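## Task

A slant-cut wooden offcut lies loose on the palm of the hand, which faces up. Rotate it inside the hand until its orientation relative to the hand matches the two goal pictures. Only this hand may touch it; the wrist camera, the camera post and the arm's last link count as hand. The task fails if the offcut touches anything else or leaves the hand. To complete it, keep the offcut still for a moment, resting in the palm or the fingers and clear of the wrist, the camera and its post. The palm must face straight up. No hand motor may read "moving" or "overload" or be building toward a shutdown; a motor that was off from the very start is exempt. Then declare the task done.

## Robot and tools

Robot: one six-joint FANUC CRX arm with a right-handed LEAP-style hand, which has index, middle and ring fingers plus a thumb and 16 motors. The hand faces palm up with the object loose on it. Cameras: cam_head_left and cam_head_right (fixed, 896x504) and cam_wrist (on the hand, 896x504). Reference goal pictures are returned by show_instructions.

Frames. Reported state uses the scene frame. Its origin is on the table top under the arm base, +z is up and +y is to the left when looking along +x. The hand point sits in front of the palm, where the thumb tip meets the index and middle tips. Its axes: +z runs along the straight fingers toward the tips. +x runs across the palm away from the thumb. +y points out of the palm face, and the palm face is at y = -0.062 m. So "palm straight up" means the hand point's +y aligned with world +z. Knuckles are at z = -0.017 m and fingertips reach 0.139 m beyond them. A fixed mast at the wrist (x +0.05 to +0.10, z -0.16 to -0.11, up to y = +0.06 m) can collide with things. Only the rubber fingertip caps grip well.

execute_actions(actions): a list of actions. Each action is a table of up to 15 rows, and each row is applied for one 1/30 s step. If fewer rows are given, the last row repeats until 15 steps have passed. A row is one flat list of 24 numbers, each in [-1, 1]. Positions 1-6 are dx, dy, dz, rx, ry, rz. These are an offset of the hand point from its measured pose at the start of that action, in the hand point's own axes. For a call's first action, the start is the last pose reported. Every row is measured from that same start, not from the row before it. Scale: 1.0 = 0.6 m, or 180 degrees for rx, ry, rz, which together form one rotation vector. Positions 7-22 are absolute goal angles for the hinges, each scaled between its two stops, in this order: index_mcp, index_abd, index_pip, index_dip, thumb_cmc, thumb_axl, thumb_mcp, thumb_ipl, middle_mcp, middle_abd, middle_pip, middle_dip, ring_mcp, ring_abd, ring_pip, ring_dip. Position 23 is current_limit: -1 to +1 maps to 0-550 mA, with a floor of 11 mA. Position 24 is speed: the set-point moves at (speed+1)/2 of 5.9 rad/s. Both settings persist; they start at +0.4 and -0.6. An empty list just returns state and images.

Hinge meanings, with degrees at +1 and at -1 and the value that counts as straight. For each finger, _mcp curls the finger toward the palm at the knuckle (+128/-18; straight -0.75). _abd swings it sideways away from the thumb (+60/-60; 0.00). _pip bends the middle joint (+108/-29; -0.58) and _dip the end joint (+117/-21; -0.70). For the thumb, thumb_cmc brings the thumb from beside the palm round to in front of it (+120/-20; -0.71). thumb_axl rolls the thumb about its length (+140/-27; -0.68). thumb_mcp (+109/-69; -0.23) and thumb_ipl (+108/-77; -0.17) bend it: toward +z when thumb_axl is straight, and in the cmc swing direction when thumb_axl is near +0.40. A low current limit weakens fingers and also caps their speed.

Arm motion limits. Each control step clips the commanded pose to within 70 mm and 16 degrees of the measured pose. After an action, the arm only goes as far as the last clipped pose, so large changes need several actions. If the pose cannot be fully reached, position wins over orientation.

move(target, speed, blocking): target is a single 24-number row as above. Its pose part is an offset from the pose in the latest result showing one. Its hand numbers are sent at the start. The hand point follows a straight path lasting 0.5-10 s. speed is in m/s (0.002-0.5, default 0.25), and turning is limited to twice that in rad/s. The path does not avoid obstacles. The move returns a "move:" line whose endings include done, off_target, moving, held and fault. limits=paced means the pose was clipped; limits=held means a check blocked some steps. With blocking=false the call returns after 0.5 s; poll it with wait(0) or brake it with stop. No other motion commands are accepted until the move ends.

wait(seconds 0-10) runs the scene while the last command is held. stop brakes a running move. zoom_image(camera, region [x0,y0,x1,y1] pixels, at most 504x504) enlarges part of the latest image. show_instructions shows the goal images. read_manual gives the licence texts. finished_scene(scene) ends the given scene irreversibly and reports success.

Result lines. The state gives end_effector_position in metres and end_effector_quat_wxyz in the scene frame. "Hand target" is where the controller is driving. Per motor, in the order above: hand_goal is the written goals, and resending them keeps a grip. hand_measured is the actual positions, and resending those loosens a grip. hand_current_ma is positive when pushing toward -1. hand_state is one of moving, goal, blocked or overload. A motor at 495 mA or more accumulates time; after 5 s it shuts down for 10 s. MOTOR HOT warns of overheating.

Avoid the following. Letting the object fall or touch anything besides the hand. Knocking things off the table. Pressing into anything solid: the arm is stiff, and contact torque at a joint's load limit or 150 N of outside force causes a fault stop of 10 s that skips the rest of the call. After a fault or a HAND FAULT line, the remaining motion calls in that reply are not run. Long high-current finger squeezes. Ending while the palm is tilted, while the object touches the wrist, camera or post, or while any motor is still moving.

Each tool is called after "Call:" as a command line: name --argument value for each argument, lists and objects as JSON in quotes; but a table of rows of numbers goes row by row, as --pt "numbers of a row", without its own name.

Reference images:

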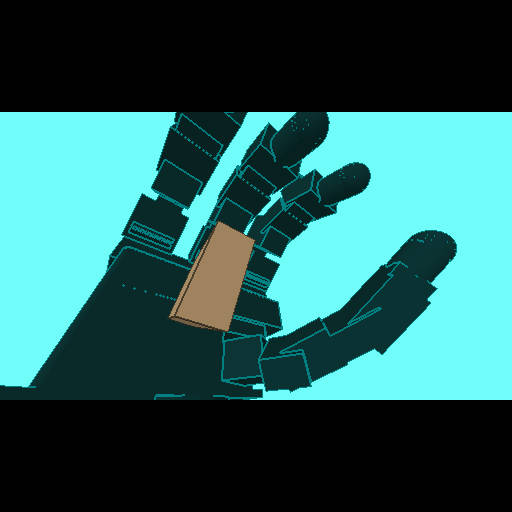

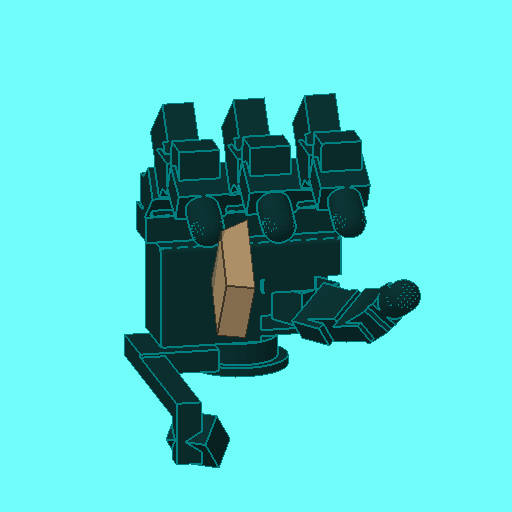

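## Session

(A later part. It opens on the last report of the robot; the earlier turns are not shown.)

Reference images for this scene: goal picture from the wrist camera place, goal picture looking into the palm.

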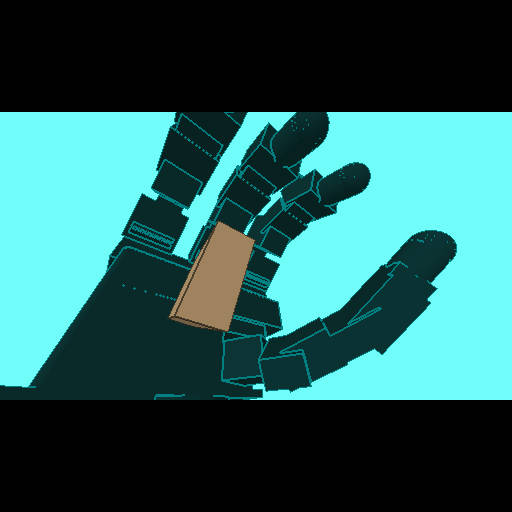

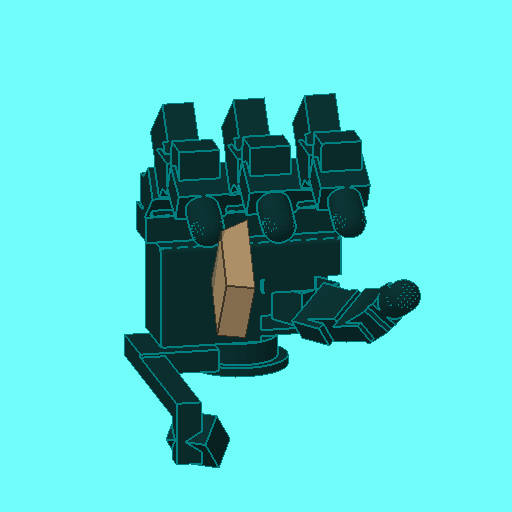

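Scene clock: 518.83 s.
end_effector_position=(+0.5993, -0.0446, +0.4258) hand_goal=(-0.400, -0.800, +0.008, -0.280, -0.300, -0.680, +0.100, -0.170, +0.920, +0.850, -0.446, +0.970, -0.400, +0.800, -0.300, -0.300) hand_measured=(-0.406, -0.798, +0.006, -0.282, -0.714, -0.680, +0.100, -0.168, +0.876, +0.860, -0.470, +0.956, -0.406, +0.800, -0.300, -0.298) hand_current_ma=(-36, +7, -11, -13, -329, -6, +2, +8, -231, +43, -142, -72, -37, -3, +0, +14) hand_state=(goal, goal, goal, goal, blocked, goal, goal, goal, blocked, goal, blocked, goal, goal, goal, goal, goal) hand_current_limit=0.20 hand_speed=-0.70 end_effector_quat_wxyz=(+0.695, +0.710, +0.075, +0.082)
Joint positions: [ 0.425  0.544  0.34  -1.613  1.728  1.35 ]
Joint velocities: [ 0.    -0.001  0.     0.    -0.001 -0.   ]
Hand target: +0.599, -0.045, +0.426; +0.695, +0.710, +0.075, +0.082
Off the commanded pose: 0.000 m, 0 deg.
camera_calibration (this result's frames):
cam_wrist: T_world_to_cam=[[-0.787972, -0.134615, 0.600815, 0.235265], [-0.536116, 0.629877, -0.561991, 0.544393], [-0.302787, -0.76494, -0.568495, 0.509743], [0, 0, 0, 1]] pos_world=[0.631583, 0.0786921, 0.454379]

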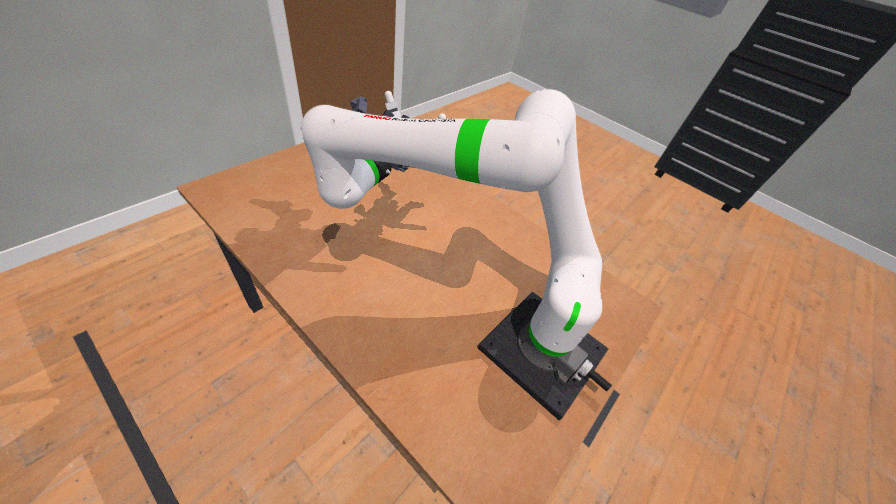

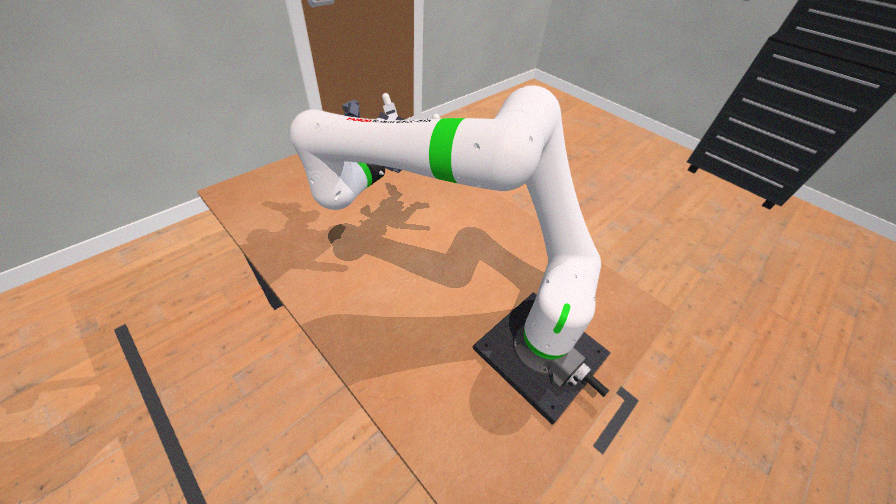

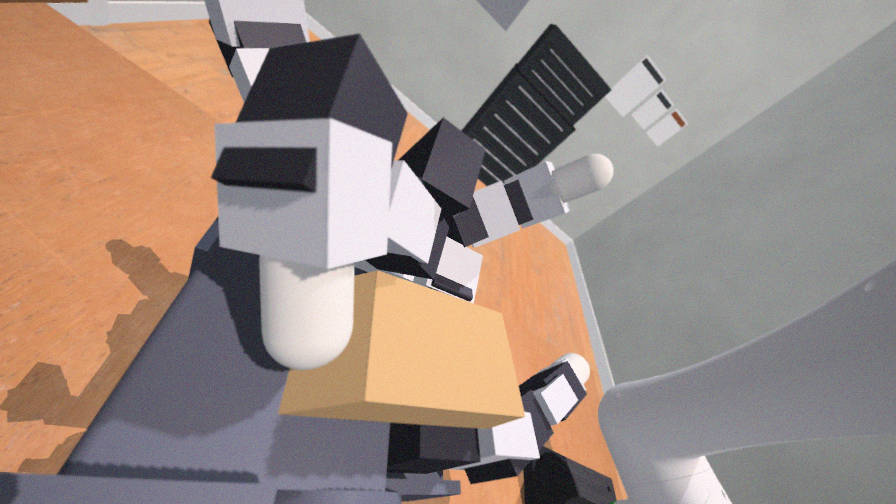

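Call:
execute_actions --actions '[[[0,0,0,0,0,0,-0.4,-0.8,0.008,-0.28,-0.5,-0.68,0.1,-0.17,0.87,1.0,-0.47,0.97,-0.4,0.8,-0.3,-0.3,0.6,-0.7]],[[0,0,0,0,0,0,-0.4,-0.8,0.008,-0.28,-0.3,-0.68,0.1,-0.17,0.87,1.0,-0.47,0.97,-0.4,0.8,-0.3,-0.3,0.6,-0.7]]]'

Scene clock: 534.30 s.
end_effector_position=(+0.5993, -0.0446, +0.4258) hand_goal=(-0.400, -0.800, +0.008, -0.280, -0.300, -0.680, +0.100, -0.170, +0.870, +1.000, -0.470, +0.970, -0.400, +0.800, -0.300, -0.300) hand_measured=(-0.406, -0.798, +0.006, -0.282, -0.526, -0.680, +0.100, -0.168, +0.856, +1.000, -0.506, +0.942, -0.406, +0.800, -0.300, -0.298) hand_current_ma=(-36, +7, -11, -13, -435, -6, +2, +8, -78, +0, -205, -148, -37, -3, +0, +14) hand_state=(goal, goal, goal, goal, moving, goal, goal, goal, goal, goal, blocked, blocked, goal, goal, goal, goal) hand_current_limit=0.60 hand_speed=-0.70 end_effector_quat_wxyz=(+0.695, +0.710, +0.075, +0.082)
Joint positions: [ 0.425  0.544  0.34  -1.613  1.728  1.35 ]
Joint velocities: [ 0.    -0.    -0.001 -0.    -0.    -0.   ]
Hand target: +0.599, -0.045, +0.426; +0.695, +0.710, +0.075, +0.082
Off the commanded pose: 0.000 m, 0 deg.
camera_calibration (this result's frames):
cam_wrist: T_world_to_cam=[[-0.787972, -0.134615, 0.600815, 0.235265], [-0.536116, 0.629878, -0.561991, 0.544393], [-0.302787, -0.76494, -0.568495, 0.509743], [0, 0, 0, 1]] pos_world=[0.631583, 0.078692, 0.454379]

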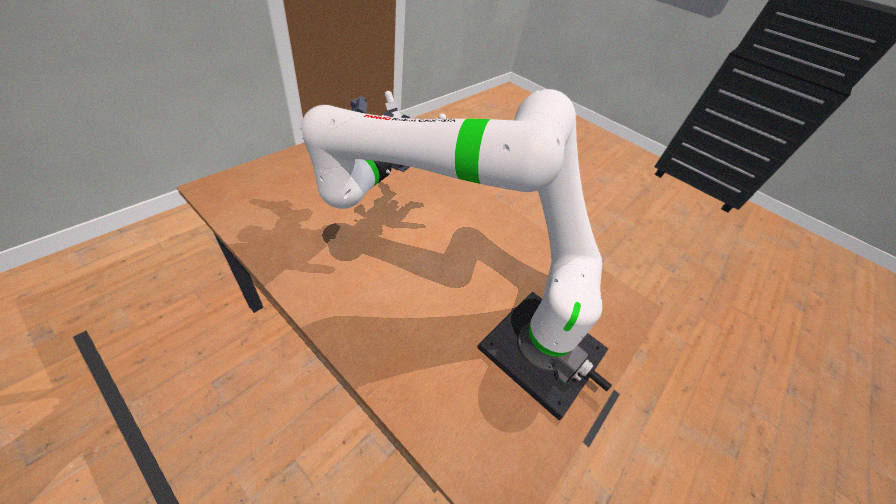

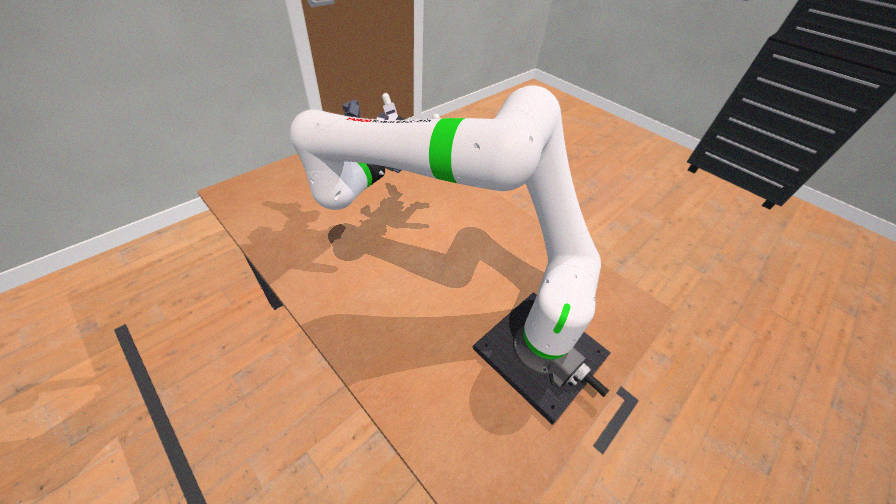

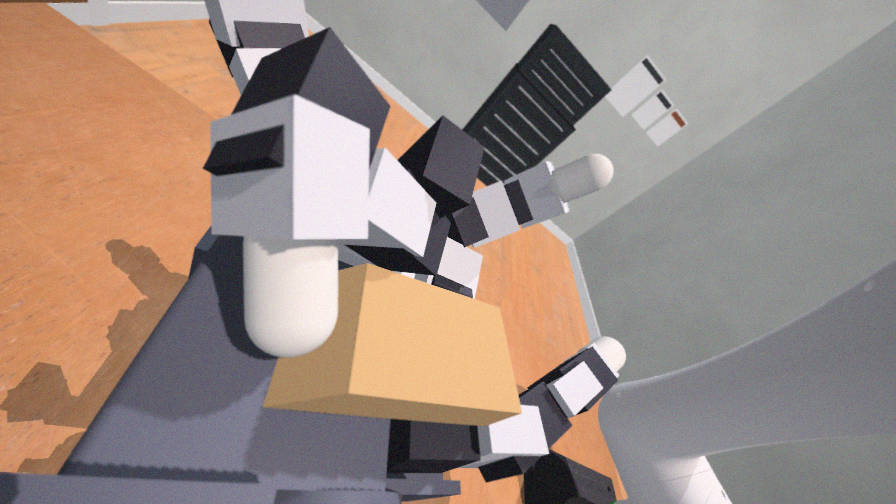

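Call:
execute_actions --actions '[[[0,0,0,0,0,0,-0.4,-0.8,0.008,-0.28,-0.95,-0.68,0.2,-0.17,0.87,1.0,-0.47,0.97,-0.4,0.8,-0.3,-0.3,0.4,-0.5]],[[0,0,0,0,0,0,-0.4,-0.8,0.008,-0.28,-0.95,-0.68,0.2,-0.17,0.92,0.75,-0.445,0.97,-0.4,0.8,-0.3,-0.3,0.4,-0.7]],[[0,0,0,0,0,0,-0.4,-0.8,0.008,-0.28,-0.95,-0.68,0.2,-0.17,0.96,0.5,-0.445,0.97,-0.4,0.8,-0.3,-0.3,0.4,-0.7]],[[0,0,0,0,0,0,-0.4,-0.8,0.008,-0.28,-0.95,-0.68,0.2,-0.17,0.98,0.25,-0.445,0.97,-0.4,0.8,-0.3,-0.3,0.4,-0.7]]]'

Scene clock: 571.53 s.
end_effector_position=(+0.5993, -0.0446, +0.4258) hand_goal=(-0.400, -0.800, +0.008, -0.280, -0.950, -0.680, +0.200, -0.170, +0.980, +0.250, -0.446, +0.970, -0.400, +0.800, -0.300, -0.300) hand_measured=(-0.406, -0.798, +0.006, -0.282, -0.958, -0.682, +0.198, -0.168, +0.930, +0.262, -0.462, +0.962, -0.406, +0.800, -0.300, -0.298) hand_current_ma=(-36, +7, -11, -13, -44, -12, -13, +8, -268, +55, -96, -47, -38, -3, +0, +14) hand_state=(goal, goal, goal, goal, goal, goal, goal, goal, blocked, goal, goal, goal, goal, goal, goal, goal) hand_current_limit=0.40 hand_speed=-0.70 end_effector_quat_wxyz=(+0.695, +0.710, +0.075, +0.082)
Joint positions: [ 0.425  0.544  0.34  -1.613  1.728  1.35 ]
Joint velocities: [-0.     0.    -0.     0.001  0.001 -0.   ]
Hand target: +0.599, -0.045, +0.426; +0.695, +0.710, +0.075, +0.082
Off the commanded pose: 0.000 m, 0 deg.
camera_calibration (this result's frames):
cam_wrist: T_world_to_cam=[[-0.787972, -0.134615, 0.600815, 0.235265], [-0.536116, 0.629877, -0.561992, 0.544393], [-0.302787, -0.76494, -0.568495, 0.509743], [0, 0, 0, 1]] pos_world=[0.631583, 0.0786921, 0.454379]

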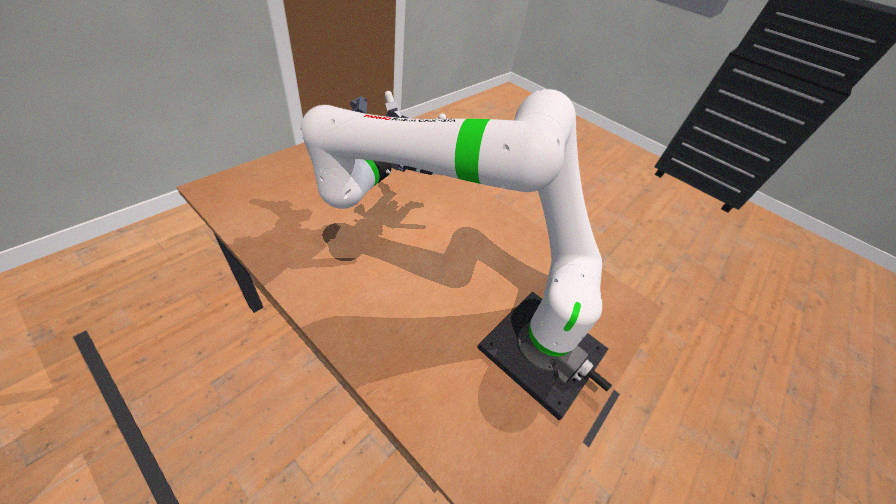

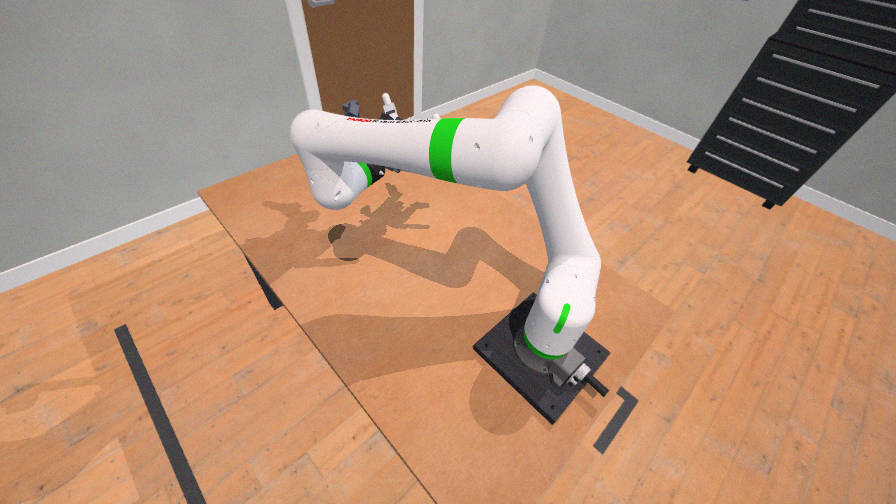

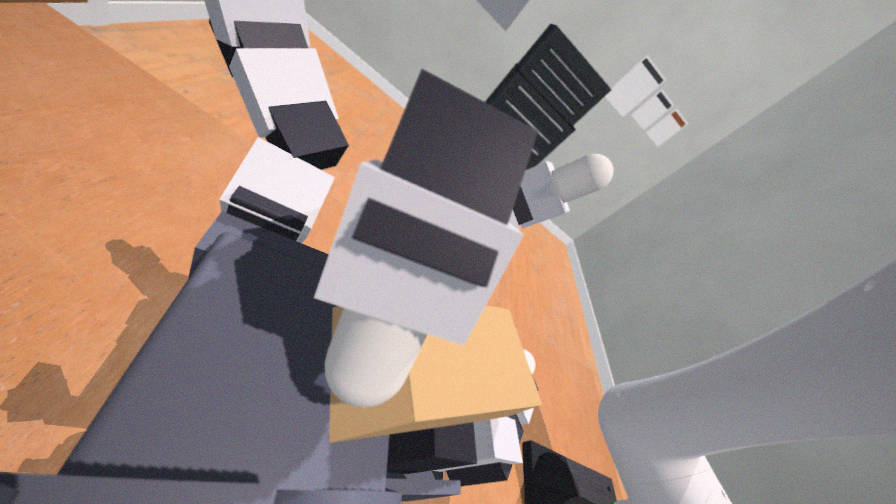

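Call:
execute_actions --actions '[[[0,0,0,0,0,0,-0.4,0,0.883,0.558,-0.95,-0.68,0.2,-0.17,0.96,0.25,-0.445,0.97,-0.4,0.8,-0.3,-0.3,0.4,0.0]],[[0,0,0,0,0,0,-0.2,0,0.883,0.558,-0.95,-0.68,0.2,-0.17,0.96,0.25,-0.445,0.97,-0.4,0.8,-0.3,-0.3,0.4,-0.5]],[[0,0,0,0,0,0,-0.05,0,0.87,0.46,-0.95,-0.68,0.2,-0.17,0.96,0.25,-0.445,0.97,-0.4,0.8,-0.3,-0.3,0.4,-0.7]],[[0,0,0,0,0,0,0.1,0,0.84,0.34,-0.95,-0.68,0.2,-0.17,0.96,0.25,-0.445,0.97,-0.4,0.8,-0.3,-0.3,0.4,-0.7]]]'

Scene clock: 592.47 s.
end_effector_position=(+0.5993, -0.0446, +0.4258) hand_goal=(+0.100, +0.000, +0.840, +0.340, -0.950, -0.680, +0.200, -0.170, +0.960, +0.250, -0.446, +0.970, -0.400, +0.800, -0.300, -0.300) hand_measured=(+0.084, +0.000, +0.844, +0.346, -0.958, -0.682, +0.198, -0.168, +0.936, +0.258, -0.462, +0.962, -0.406, +0.800, -0.300, -0.298) hand_current_ma=(-96, -4, +21, +30, -44, -12, -13, +8, -123, +36, -93, -47, -38, -3, +0, +14) hand_state=(goal, goal, goal, goal, goal, goal, goal, goal, blocked, goal, goal, goal, goal, goal, goal, goal) hand_current_limit=0.40 hand_speed=-0.70 end_effector_quat_wxyz=(+0.695, +0.710, +0.075, +0.082)
Joint positions: [ 0.425  0.544  0.34  -1.613  1.728  1.35 ]
Joint velocities: [-0.     0.    -0.001 -0.001 -0.     0.   ]
Hand target: +0.599, -0.045, +0.426; +0.695, +0.710, +0.075, +0.082
Off the commanded pose: 0.000 m, 0 deg.
camera_calibration (this result's frames):
cam_wrist: T_world_to_cam=[[-0.787972, -0.134615, 0.600815, 0.235265], [-0.536116, 0.629877, -0.561991, 0.544393], [-0.302787, -0.76494, -0.568495, 0.509743], [0, 0, 0, 1]] pos_world=[0.631583, 0.0786921, 0.454379]

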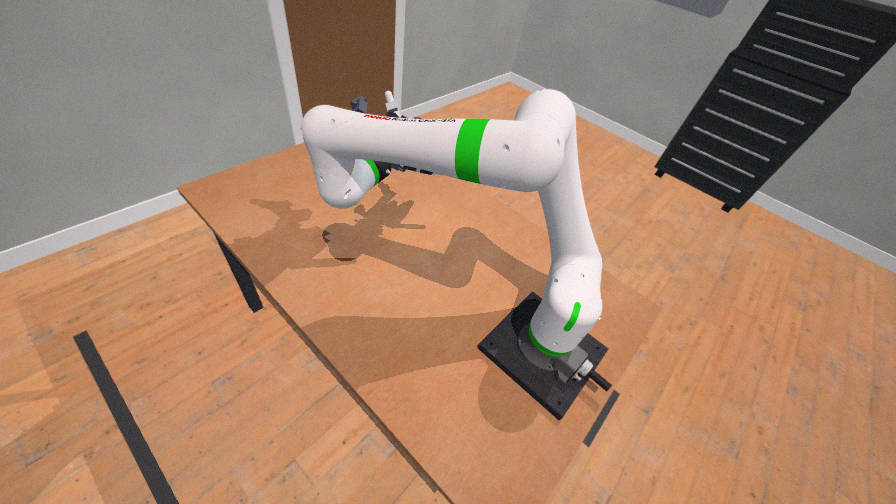

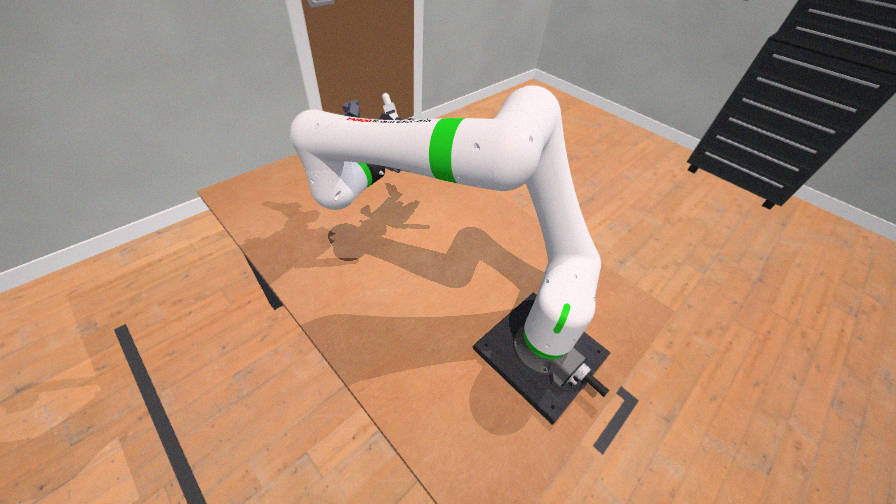

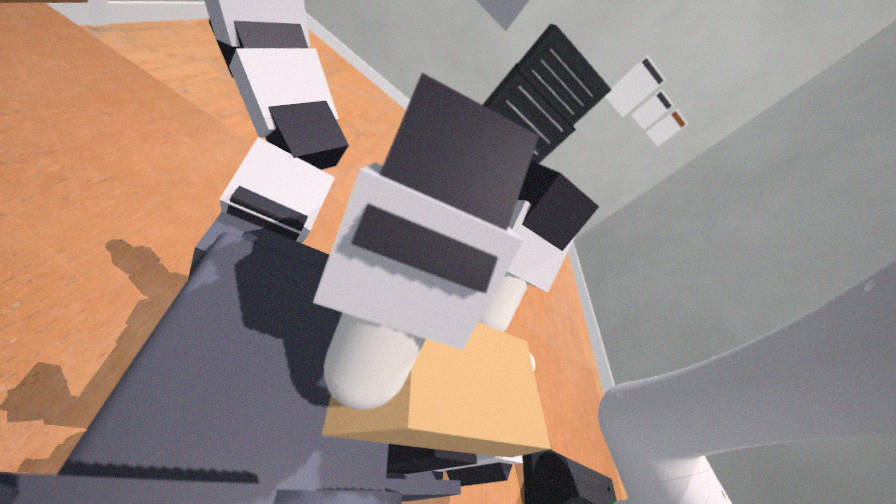

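Call:
execute_actions --actions '[]'

Scene clock: 636.77 s.
end_effector_position=(+0.5993, -0.0446, +0.4258) hand_goal=(+0.100, +0.000, +0.840, +0.340, -0.950, -0.680, +0.200, -0.170, +0.960, +0.250, -0.446, +0.970, -0.400, +0.800, -0.300, -0.300) hand_measured=(+0.084, +0.000, +0.844, +0.346, -0.958, -0.682, +0.198, -0.168, +0.936, +0.258, -0.462, +0.962, -0.406, +0.800, -0.300, -0.298) hand_current_ma=(-96, -4, +21, +30, -44, -12, -13, +8, -123, +36, -93, -47, -38, -3, +0, +14) hand_state=(goal, goal, goal, goal, goal, goal, goal, goal, blocked, goal, goal, goal, goal, goal, goal, goal) hand_current_limit=0.40 hand_speed=-0.70 end_effector_quat_wxyz=(+0.695, +0.710, +0.075, +0.082)
Joint positions: [ 0.425  0.544  0.34  -1.613  1.728  1.35 ]
Joint velocities: [-0.    -0.001  0.     0.001 -0.001  0.   ]
Hand target: +0.599, -0.045, +0.426; +0.695, +0.710, +0.075, +0.082
Off the commanded pose: 0.000 m, 0 deg.
camera_calibration (this result's frames):
cam_wrist: T_world_to_cam=[[-0.787972, -0.134615, 0.600815, 0.235265], [-0.536115, 0.629878, -0.561991, 0.544393], [-0.302787, -0.76494, -0.568495, 0.509743], [0, 0, 0, 1]] pos_world=[0.631583, 0.078692, 0.454379]

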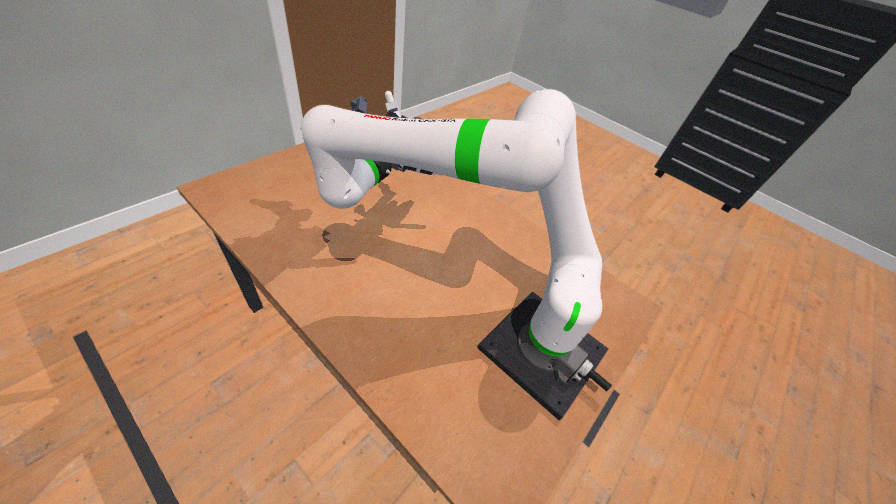

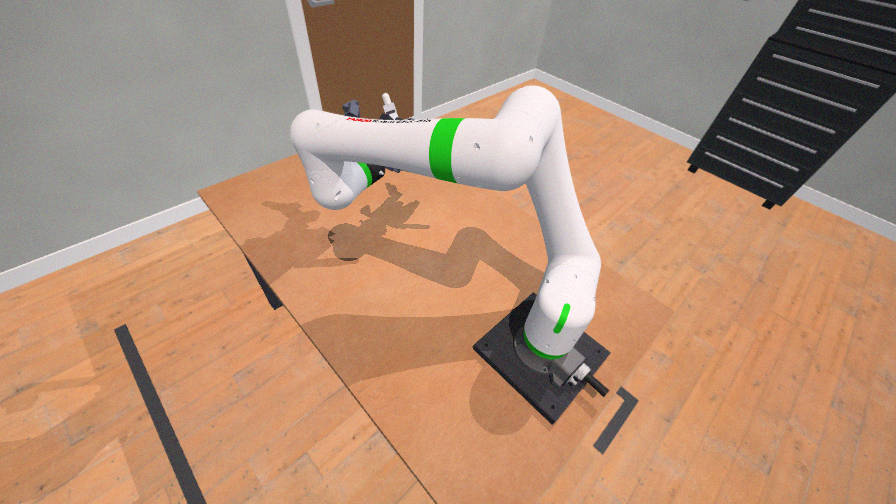

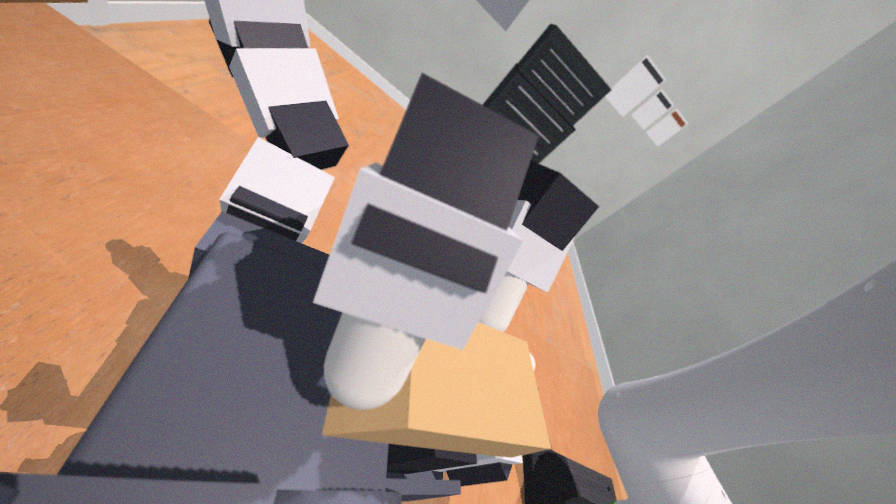

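Call:
execute_actions --actions '[[[0,0,0,0,0,0,-0.1,0,0.8,0.3,-0.95,-0.68,0.2,-0.17,0.93,0.4,-0.445,0.97,-0.4,0.8,-0.3,-0.3,0.5,-0.7]],[[0,0,0,0,0,0,-0.1,0,0.8,0.3,-0.6,-0.68,0.2,-0.17,0.93,0.4,-0.445,0.97,-0.4,0.8,-0.3,-0.3,0.5,-0.7]],[[0,0,0,0,0,0,-0.1,0,0.8,0.3,-0.4,-0.68,0.2,-0.17,0.93,0.4,-0.445,0.97,-0.4,0.8,-0.3,-0.3,0.5,-0.7]]]'

Scene clock: 646.93 s.
end_effector_position=(+0.5993, -0.0446, +0.4258) hand_goal=(-0.100, +0.000, +0.800, +0.300, -0.400, -0.680, +0.200, -0.170, +0.930, +0.400, -0.446, +0.970, -0.400, +0.800, -0.300, -0.300) hand_measured=(-0.102, +0.000, +0.806, +0.304, -0.432, -0.682, +0.200, -0.168, +0.928, +0.400, -0.448, +0.968, -0.406, +0.800, -0.300, -0.298) hand_current_ma=(-11, -4, +39, +21, -160, -12, -6, +8, -15, +1, -14, -13, -38, -3, +0, +14) hand_state=(goal, goal, goal, goal, blocked, goal, goal, goal, goal, goal, goal, goal, goal, goal, goal, goal) hand_current_limit=0.50 hand_speed=-0.70 end_effector_quat_wxyz=(+0.695, +0.710, +0.075, +0.082)
Joint positions: [ 0.425  0.544  0.34  -1.613  1.728  1.35 ]
Joint velocities: [ 0.     0.001 -0.    -0.001  0.001 -0.001]
Hand target: +0.599, -0.045, +0.426; +0.695, +0.710, +0.075, +0.082
Off the commanded pose: 0.000 m, 0 deg.
camera_calibration (this result's frames):
cam_wrist: T_world_to_cam=[[-0.787972, -0.134615, 0.600815, 0.235265], [-0.536116, 0.629877, -0.561991, 0.544393], [-0.302787, -0.76494, -0.568495, 0.509743], [0, 0, 0, 1]] pos_world=[0.631583, 0.0786921, 0.454379]

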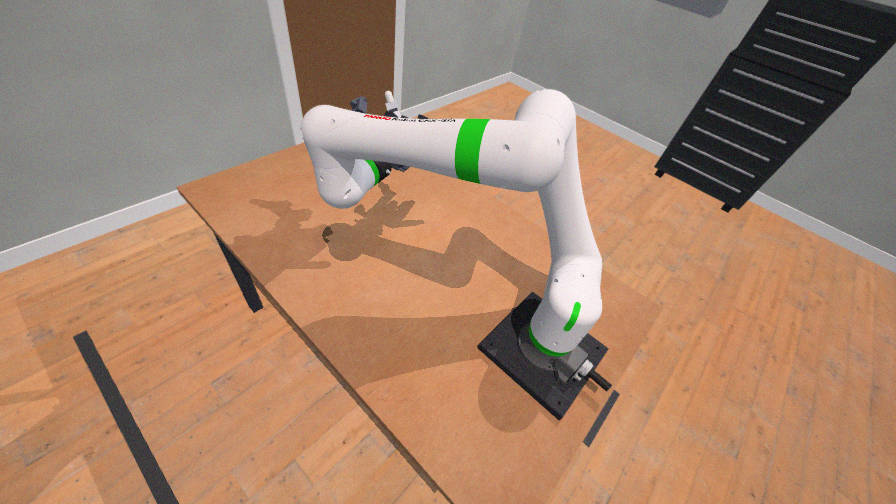

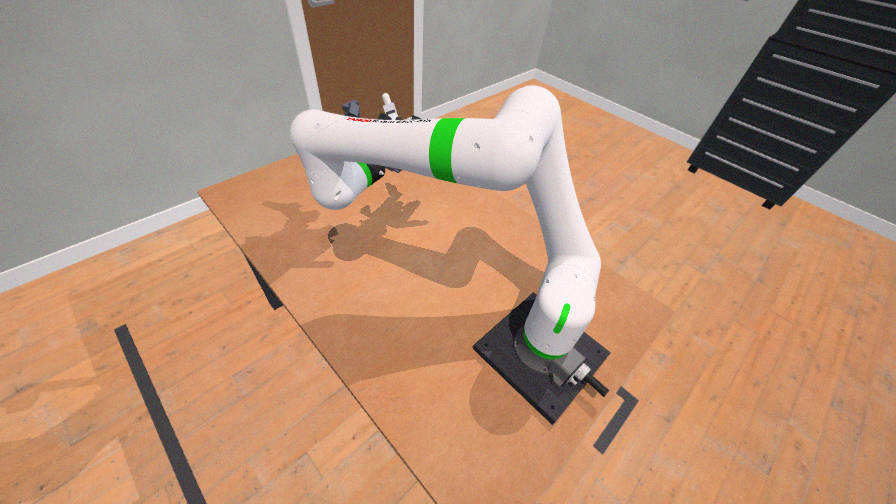

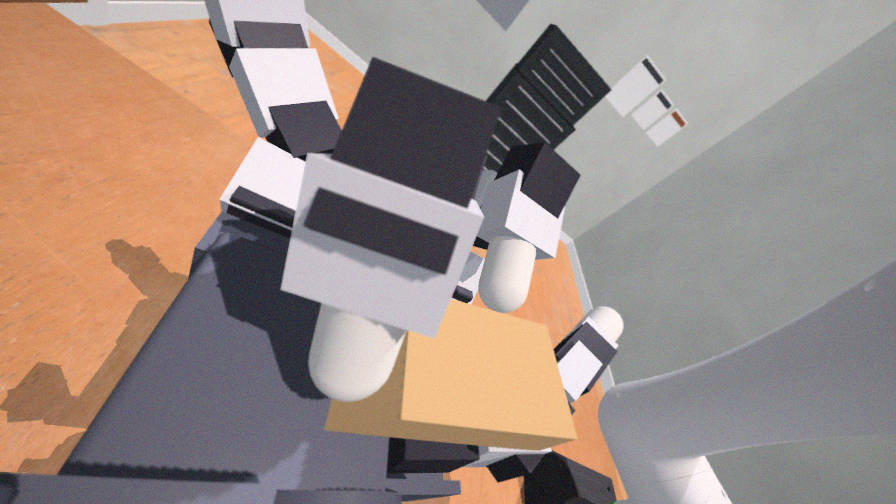

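The flat end is lifting. Continuing to raise the thumb.

Call:
execute_actions --actions '[[[0,0,0,0,0,0,-0.2,0,0.8,0.3,-0.2,-0.68,0.2,-0.17,0.93,0.4,-0.445,0.97,-0.4,0.8,-0.3,-0.3,0.5,-0.7]],[[0,0,0,0,0,0,-0.2,0,0.8,0.3,0.0,-0.68,0.2,-0.17,0.93,0.4,-0.445,0.97,-0.4,0.8,-0.3,-0.3,0.5,-0.7]]]'

Scene clock: 654.77 s.
end_effector_position=(+0.5993, -0.0446, +0.4258) hand_goal=(-0.200, +0.000, +0.800, +0.300, +0.000, -0.680, +0.200, -0.170, +0.930, +0.400, -0.446, +0.970, -0.400, +0.800, -0.300, -0.300) hand_measured=(-0.202, +0.000, +0.806, +0.304, -0.068, -0.686, +0.198, -0.168, +0.926, +0.410, -0.454, +0.964, -0.406, +0.800, -0.300, -0.298) hand_current_ma=(-16, -4, +36, +21, -348, -37, -9, +8, -24, +50, -40, -34, -38, -3, +0, +14) hand_state=(goal, goal, goal, goal, blocked, goal, goal, goal, goal, goal, goal, goal, goal, goal, goal, goal) hand_current_limit=0.50 hand_speed=-0.70 end_effector_quat_wxyz=(+0.695, +0.710, +0.075, +0.082)
Joint positions: [ 0.425  0.544  0.34  -1.613  1.728  1.35 ]
Joint velocities: [-0.    -0.    -0.001  0.     0.001  0.   ]
Hand target: +0.599, -0.045, +0.426; +0.695, +0.710, +0.075, +0.082
Off the commanded pose: 0.000 m, 0 deg.
camera_calibration (this result's frames):
cam_wrist: T_world_to_cam=[[-0.787972, -0.134616, 0.600815, 0.235265], [-0.536116, 0.629877, -0.561991, 0.544393], [-0.302787, -0.76494, -0.568495, 0.509742], [0, 0, 0, 1]] pos_world=[0.631583, 0.078692, 0.454379]

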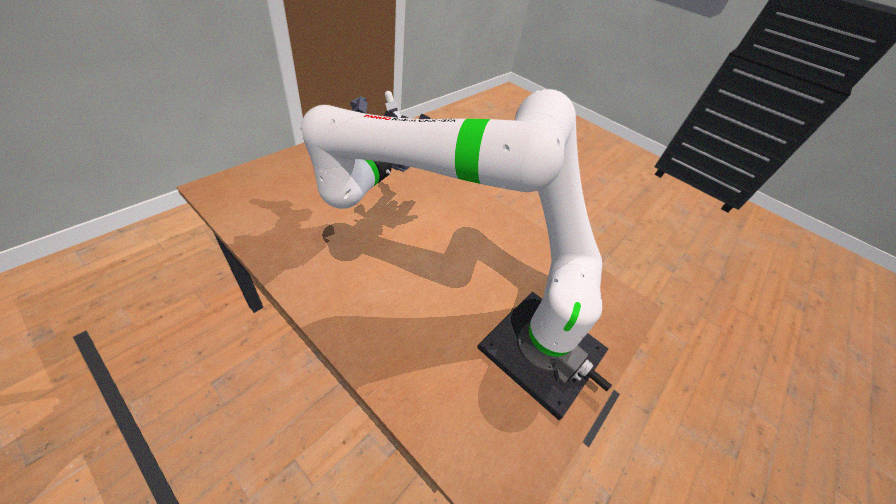

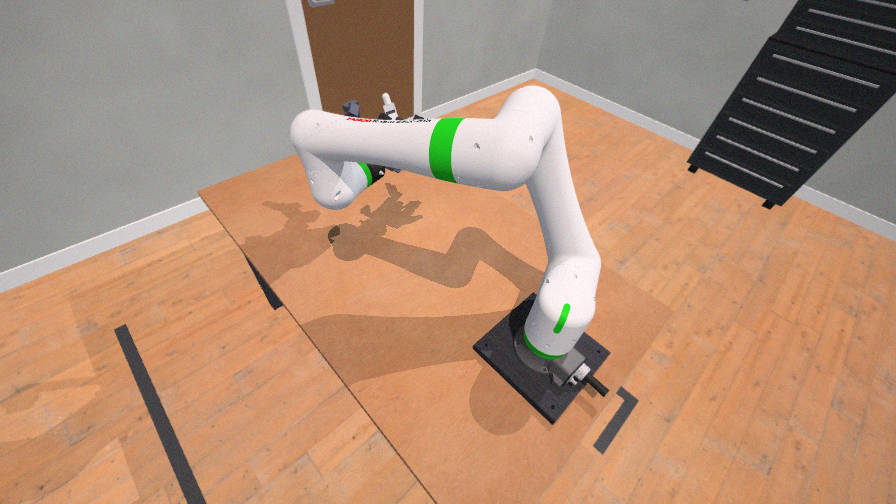

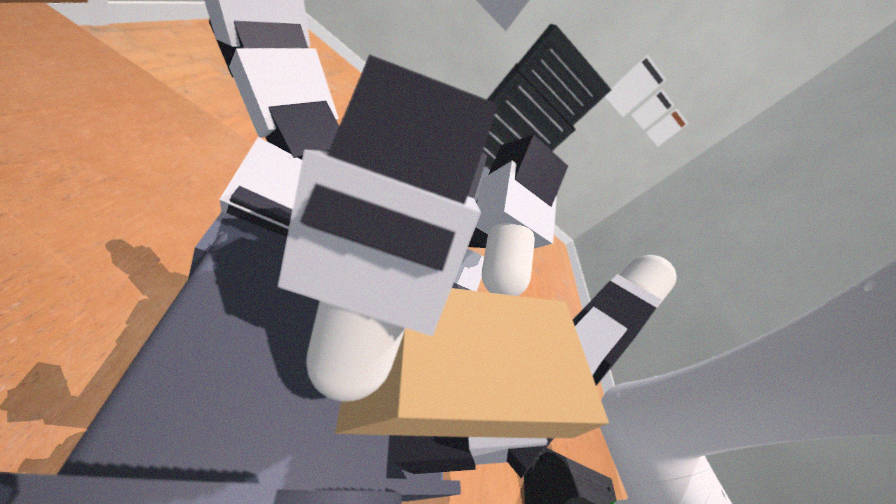

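Call:
execute_actions --actions '[[[0,0,0,0,0,0,-0.3,0,0.8,0.3,0.15,-0.68,0.2,-0.17,0.93,0.45,-0.445,0.97,-0.4,0.8,-0.3,-0.3,0.7,-0.7]],[[0,0,0,0,0,0,-0.3,0,0.8,0.3,0.3,-0.68,0.2,-0.17,0.93,0.5,-0.445,0.97,-0.4,0.8,-0.3,-0.3,0.7,-0.7]]]'

Scene clock: 664.77 s.
end_effector_position=(+0.5993, -0.0446, +0.4258) hand_goal=(-0.300, +0.000, +0.800, +0.300, +0.300, -0.680, +0.200, -0.170, +0.930, +0.500, -0.446, +0.970, -0.400, +0.800, -0.300, -0.300) hand_measured=(-0.304, +0.000, +0.806, +0.304, +0.002, -0.688, +0.196, -0.168, +0.926, +0.514, -0.460, +0.956, -0.406, +0.800, -0.300, -0.298) hand_current_ma=(-21, -4, +34, +21, -467, -61, -25, +8, -19, +67, -82, -75, -38, -3, +0, +14) hand_state=(goal, goal, goal, goal, blocked, goal, goal, goal, goal, goal, goal, goal, goal, goal, goal, goal) hand_current_limit=0.70 hand_speed=-0.70 end_effector_quat_wxyz=(+0.695, +0.710, +0.075, +0.082)
Joint positions: [ 0.425  0.544  0.34  -1.613  1.728  1.35 ]
Joint velocities: [-0.    -0.     0.     0.001  0.    -0.   ]
Hand target: +0.599, -0.045, +0.426; +0.695, +0.710, +0.075, +0.082
Off the commanded pose: 0.000 m, 0 deg.
camera_calibration (this result's frames):
cam_wrist: T_world_to_cam=[[-0.787972, -0.134615, 0.600815, 0.235265], [-0.536116, 0.629878, -0.561991, 0.544393], [-0.302787, -0.76494, -0.568495, 0.509743], [0, 0, 0, 1]] pos_world=[0.631583, 0.0786921, 0.454379]

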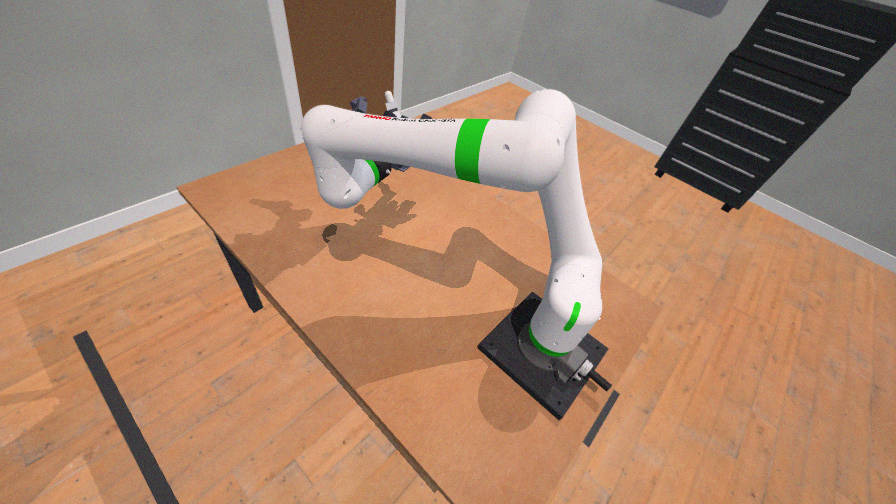

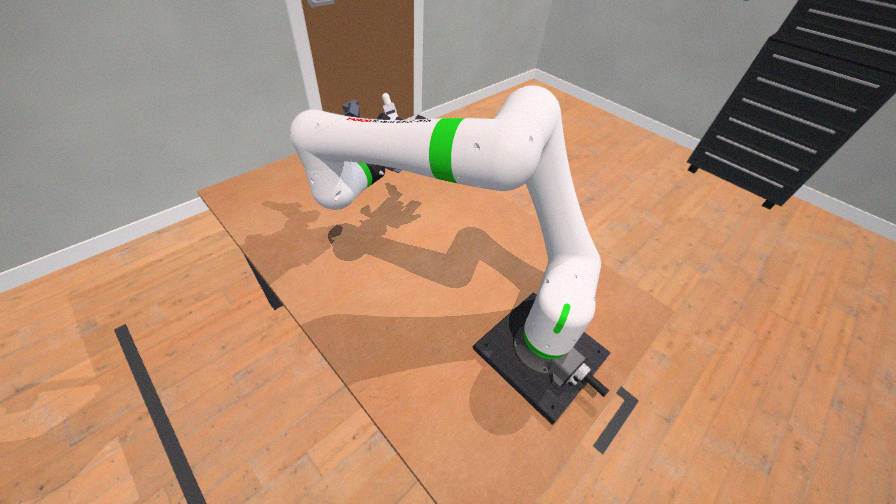

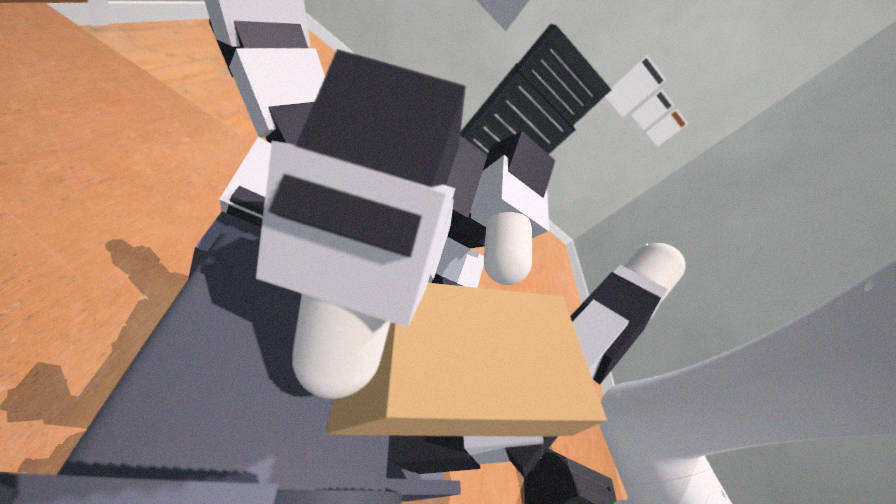

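Call:
execute_actions --actions '[[[0,0,0,0,0,0,-0.3,0,0.8,0.3,-0.02,-0.68,0.2,-0.17,0.93,0.5,-0.445,0.97,-0.4,0.8,-0.3,-0.3,0.7,-0.7]],[[0,0,0,0,0,0,-0.3,0,0.8,0.3,-0.02,-0.68,0.2,-0.17,0.91,0.3,-0.445,0.97,-0.4,0.8,-0.3,-0.3,0.7,-0.7]],[[0,0,0,0,0,0,-0.3,0,0.8,0.3,-0.02,-0.68,0.2,-0.17,0.91,0.15,-0.445,0.97,-0.4,0.8,-0.3,-0.3,0.7,-0.7]]]'

Scene clock: 699.57 s.
end_effector_position=(+0.5993, -0.0446, +0.4258) hand_goal=(-0.300, +0.000, +0.800, +0.300, -0.020, -0.680, +0.200, -0.170, +0.910, +0.150, -0.446, +0.970, -0.400, +0.800, -0.300, -0.300) hand_measured=(-0.304, +0.000, +0.806, +0.304, -0.090, -0.692, +0.188, -0.168, +0.928, +0.290, -0.460, +0.948, -0.406, +0.800, -0.300, -0.298) hand_current_ma=(-21, -4, +34, +21, -360, -77, -80, +8, +93, +463, -80, -120, -38, -3, +0, +14) hand_state=(goal, goal, goal, goal, blocked, goal, goal, goal, goal, moving, goal, blocked, goal, goal, goal, goal) hand_current_limit=0.70 hand_speed=-0.70 end_effector_quat_wxyz=(+0.695, +0.710, +0.075, +0.082)
Joint positions: [ 0.425  0.544  0.34  -1.613  1.728  1.35 ]
Joint velocities: [ 0.     0.001 -0.    -0.     0.001 -0.   ]
Hand target: +0.599, -0.045, +0.426; +0.695, +0.710, +0.075, +0.082
Off the commanded pose: 0.000 m, 0 deg.
camera_calibration (this result's frames):
cam_wrist: T_world_to_cam=[[-0.787972, -0.134615, 0.600815, 0.235265], [-0.536116, 0.629877, -0.561992, 0.544393], [-0.302787, -0.76494, -0.568495, 0.509743], [0, 0, 0, 1]] pos_world=[0.631583, 0.0786921, 0.454379]

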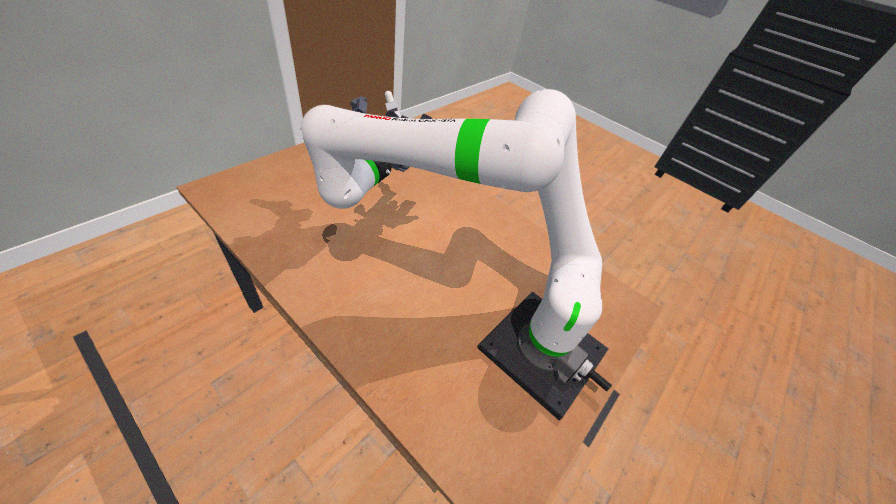

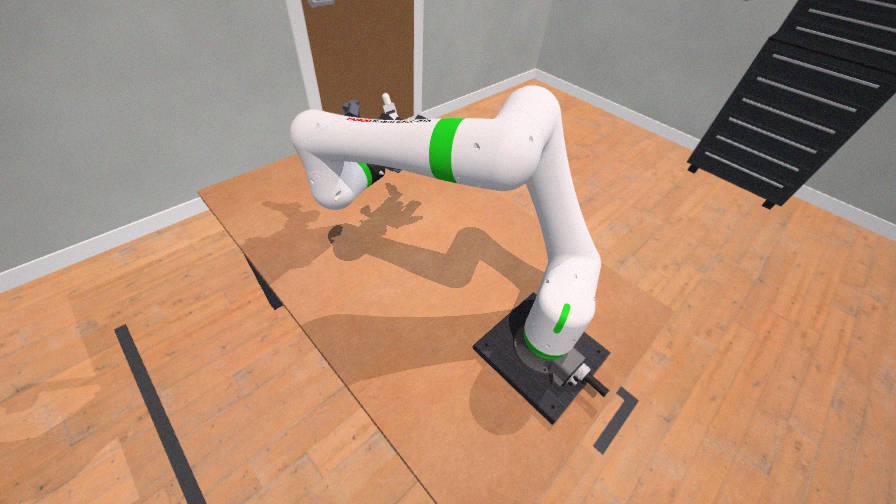

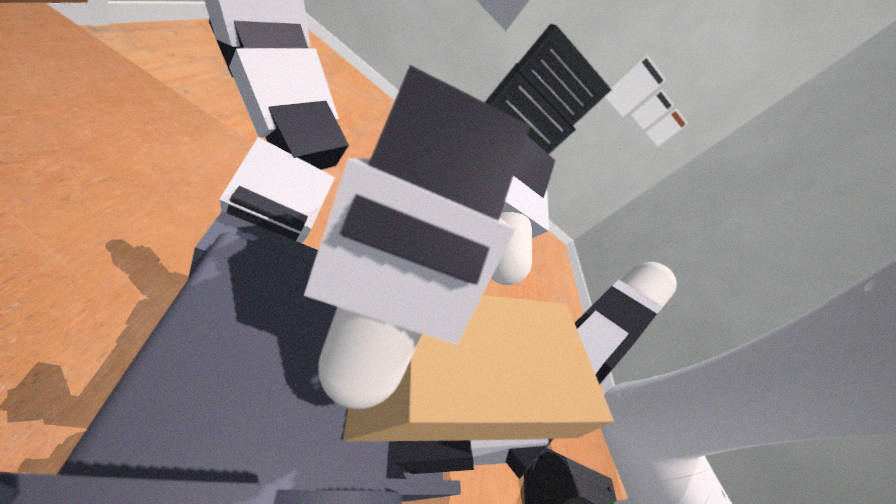

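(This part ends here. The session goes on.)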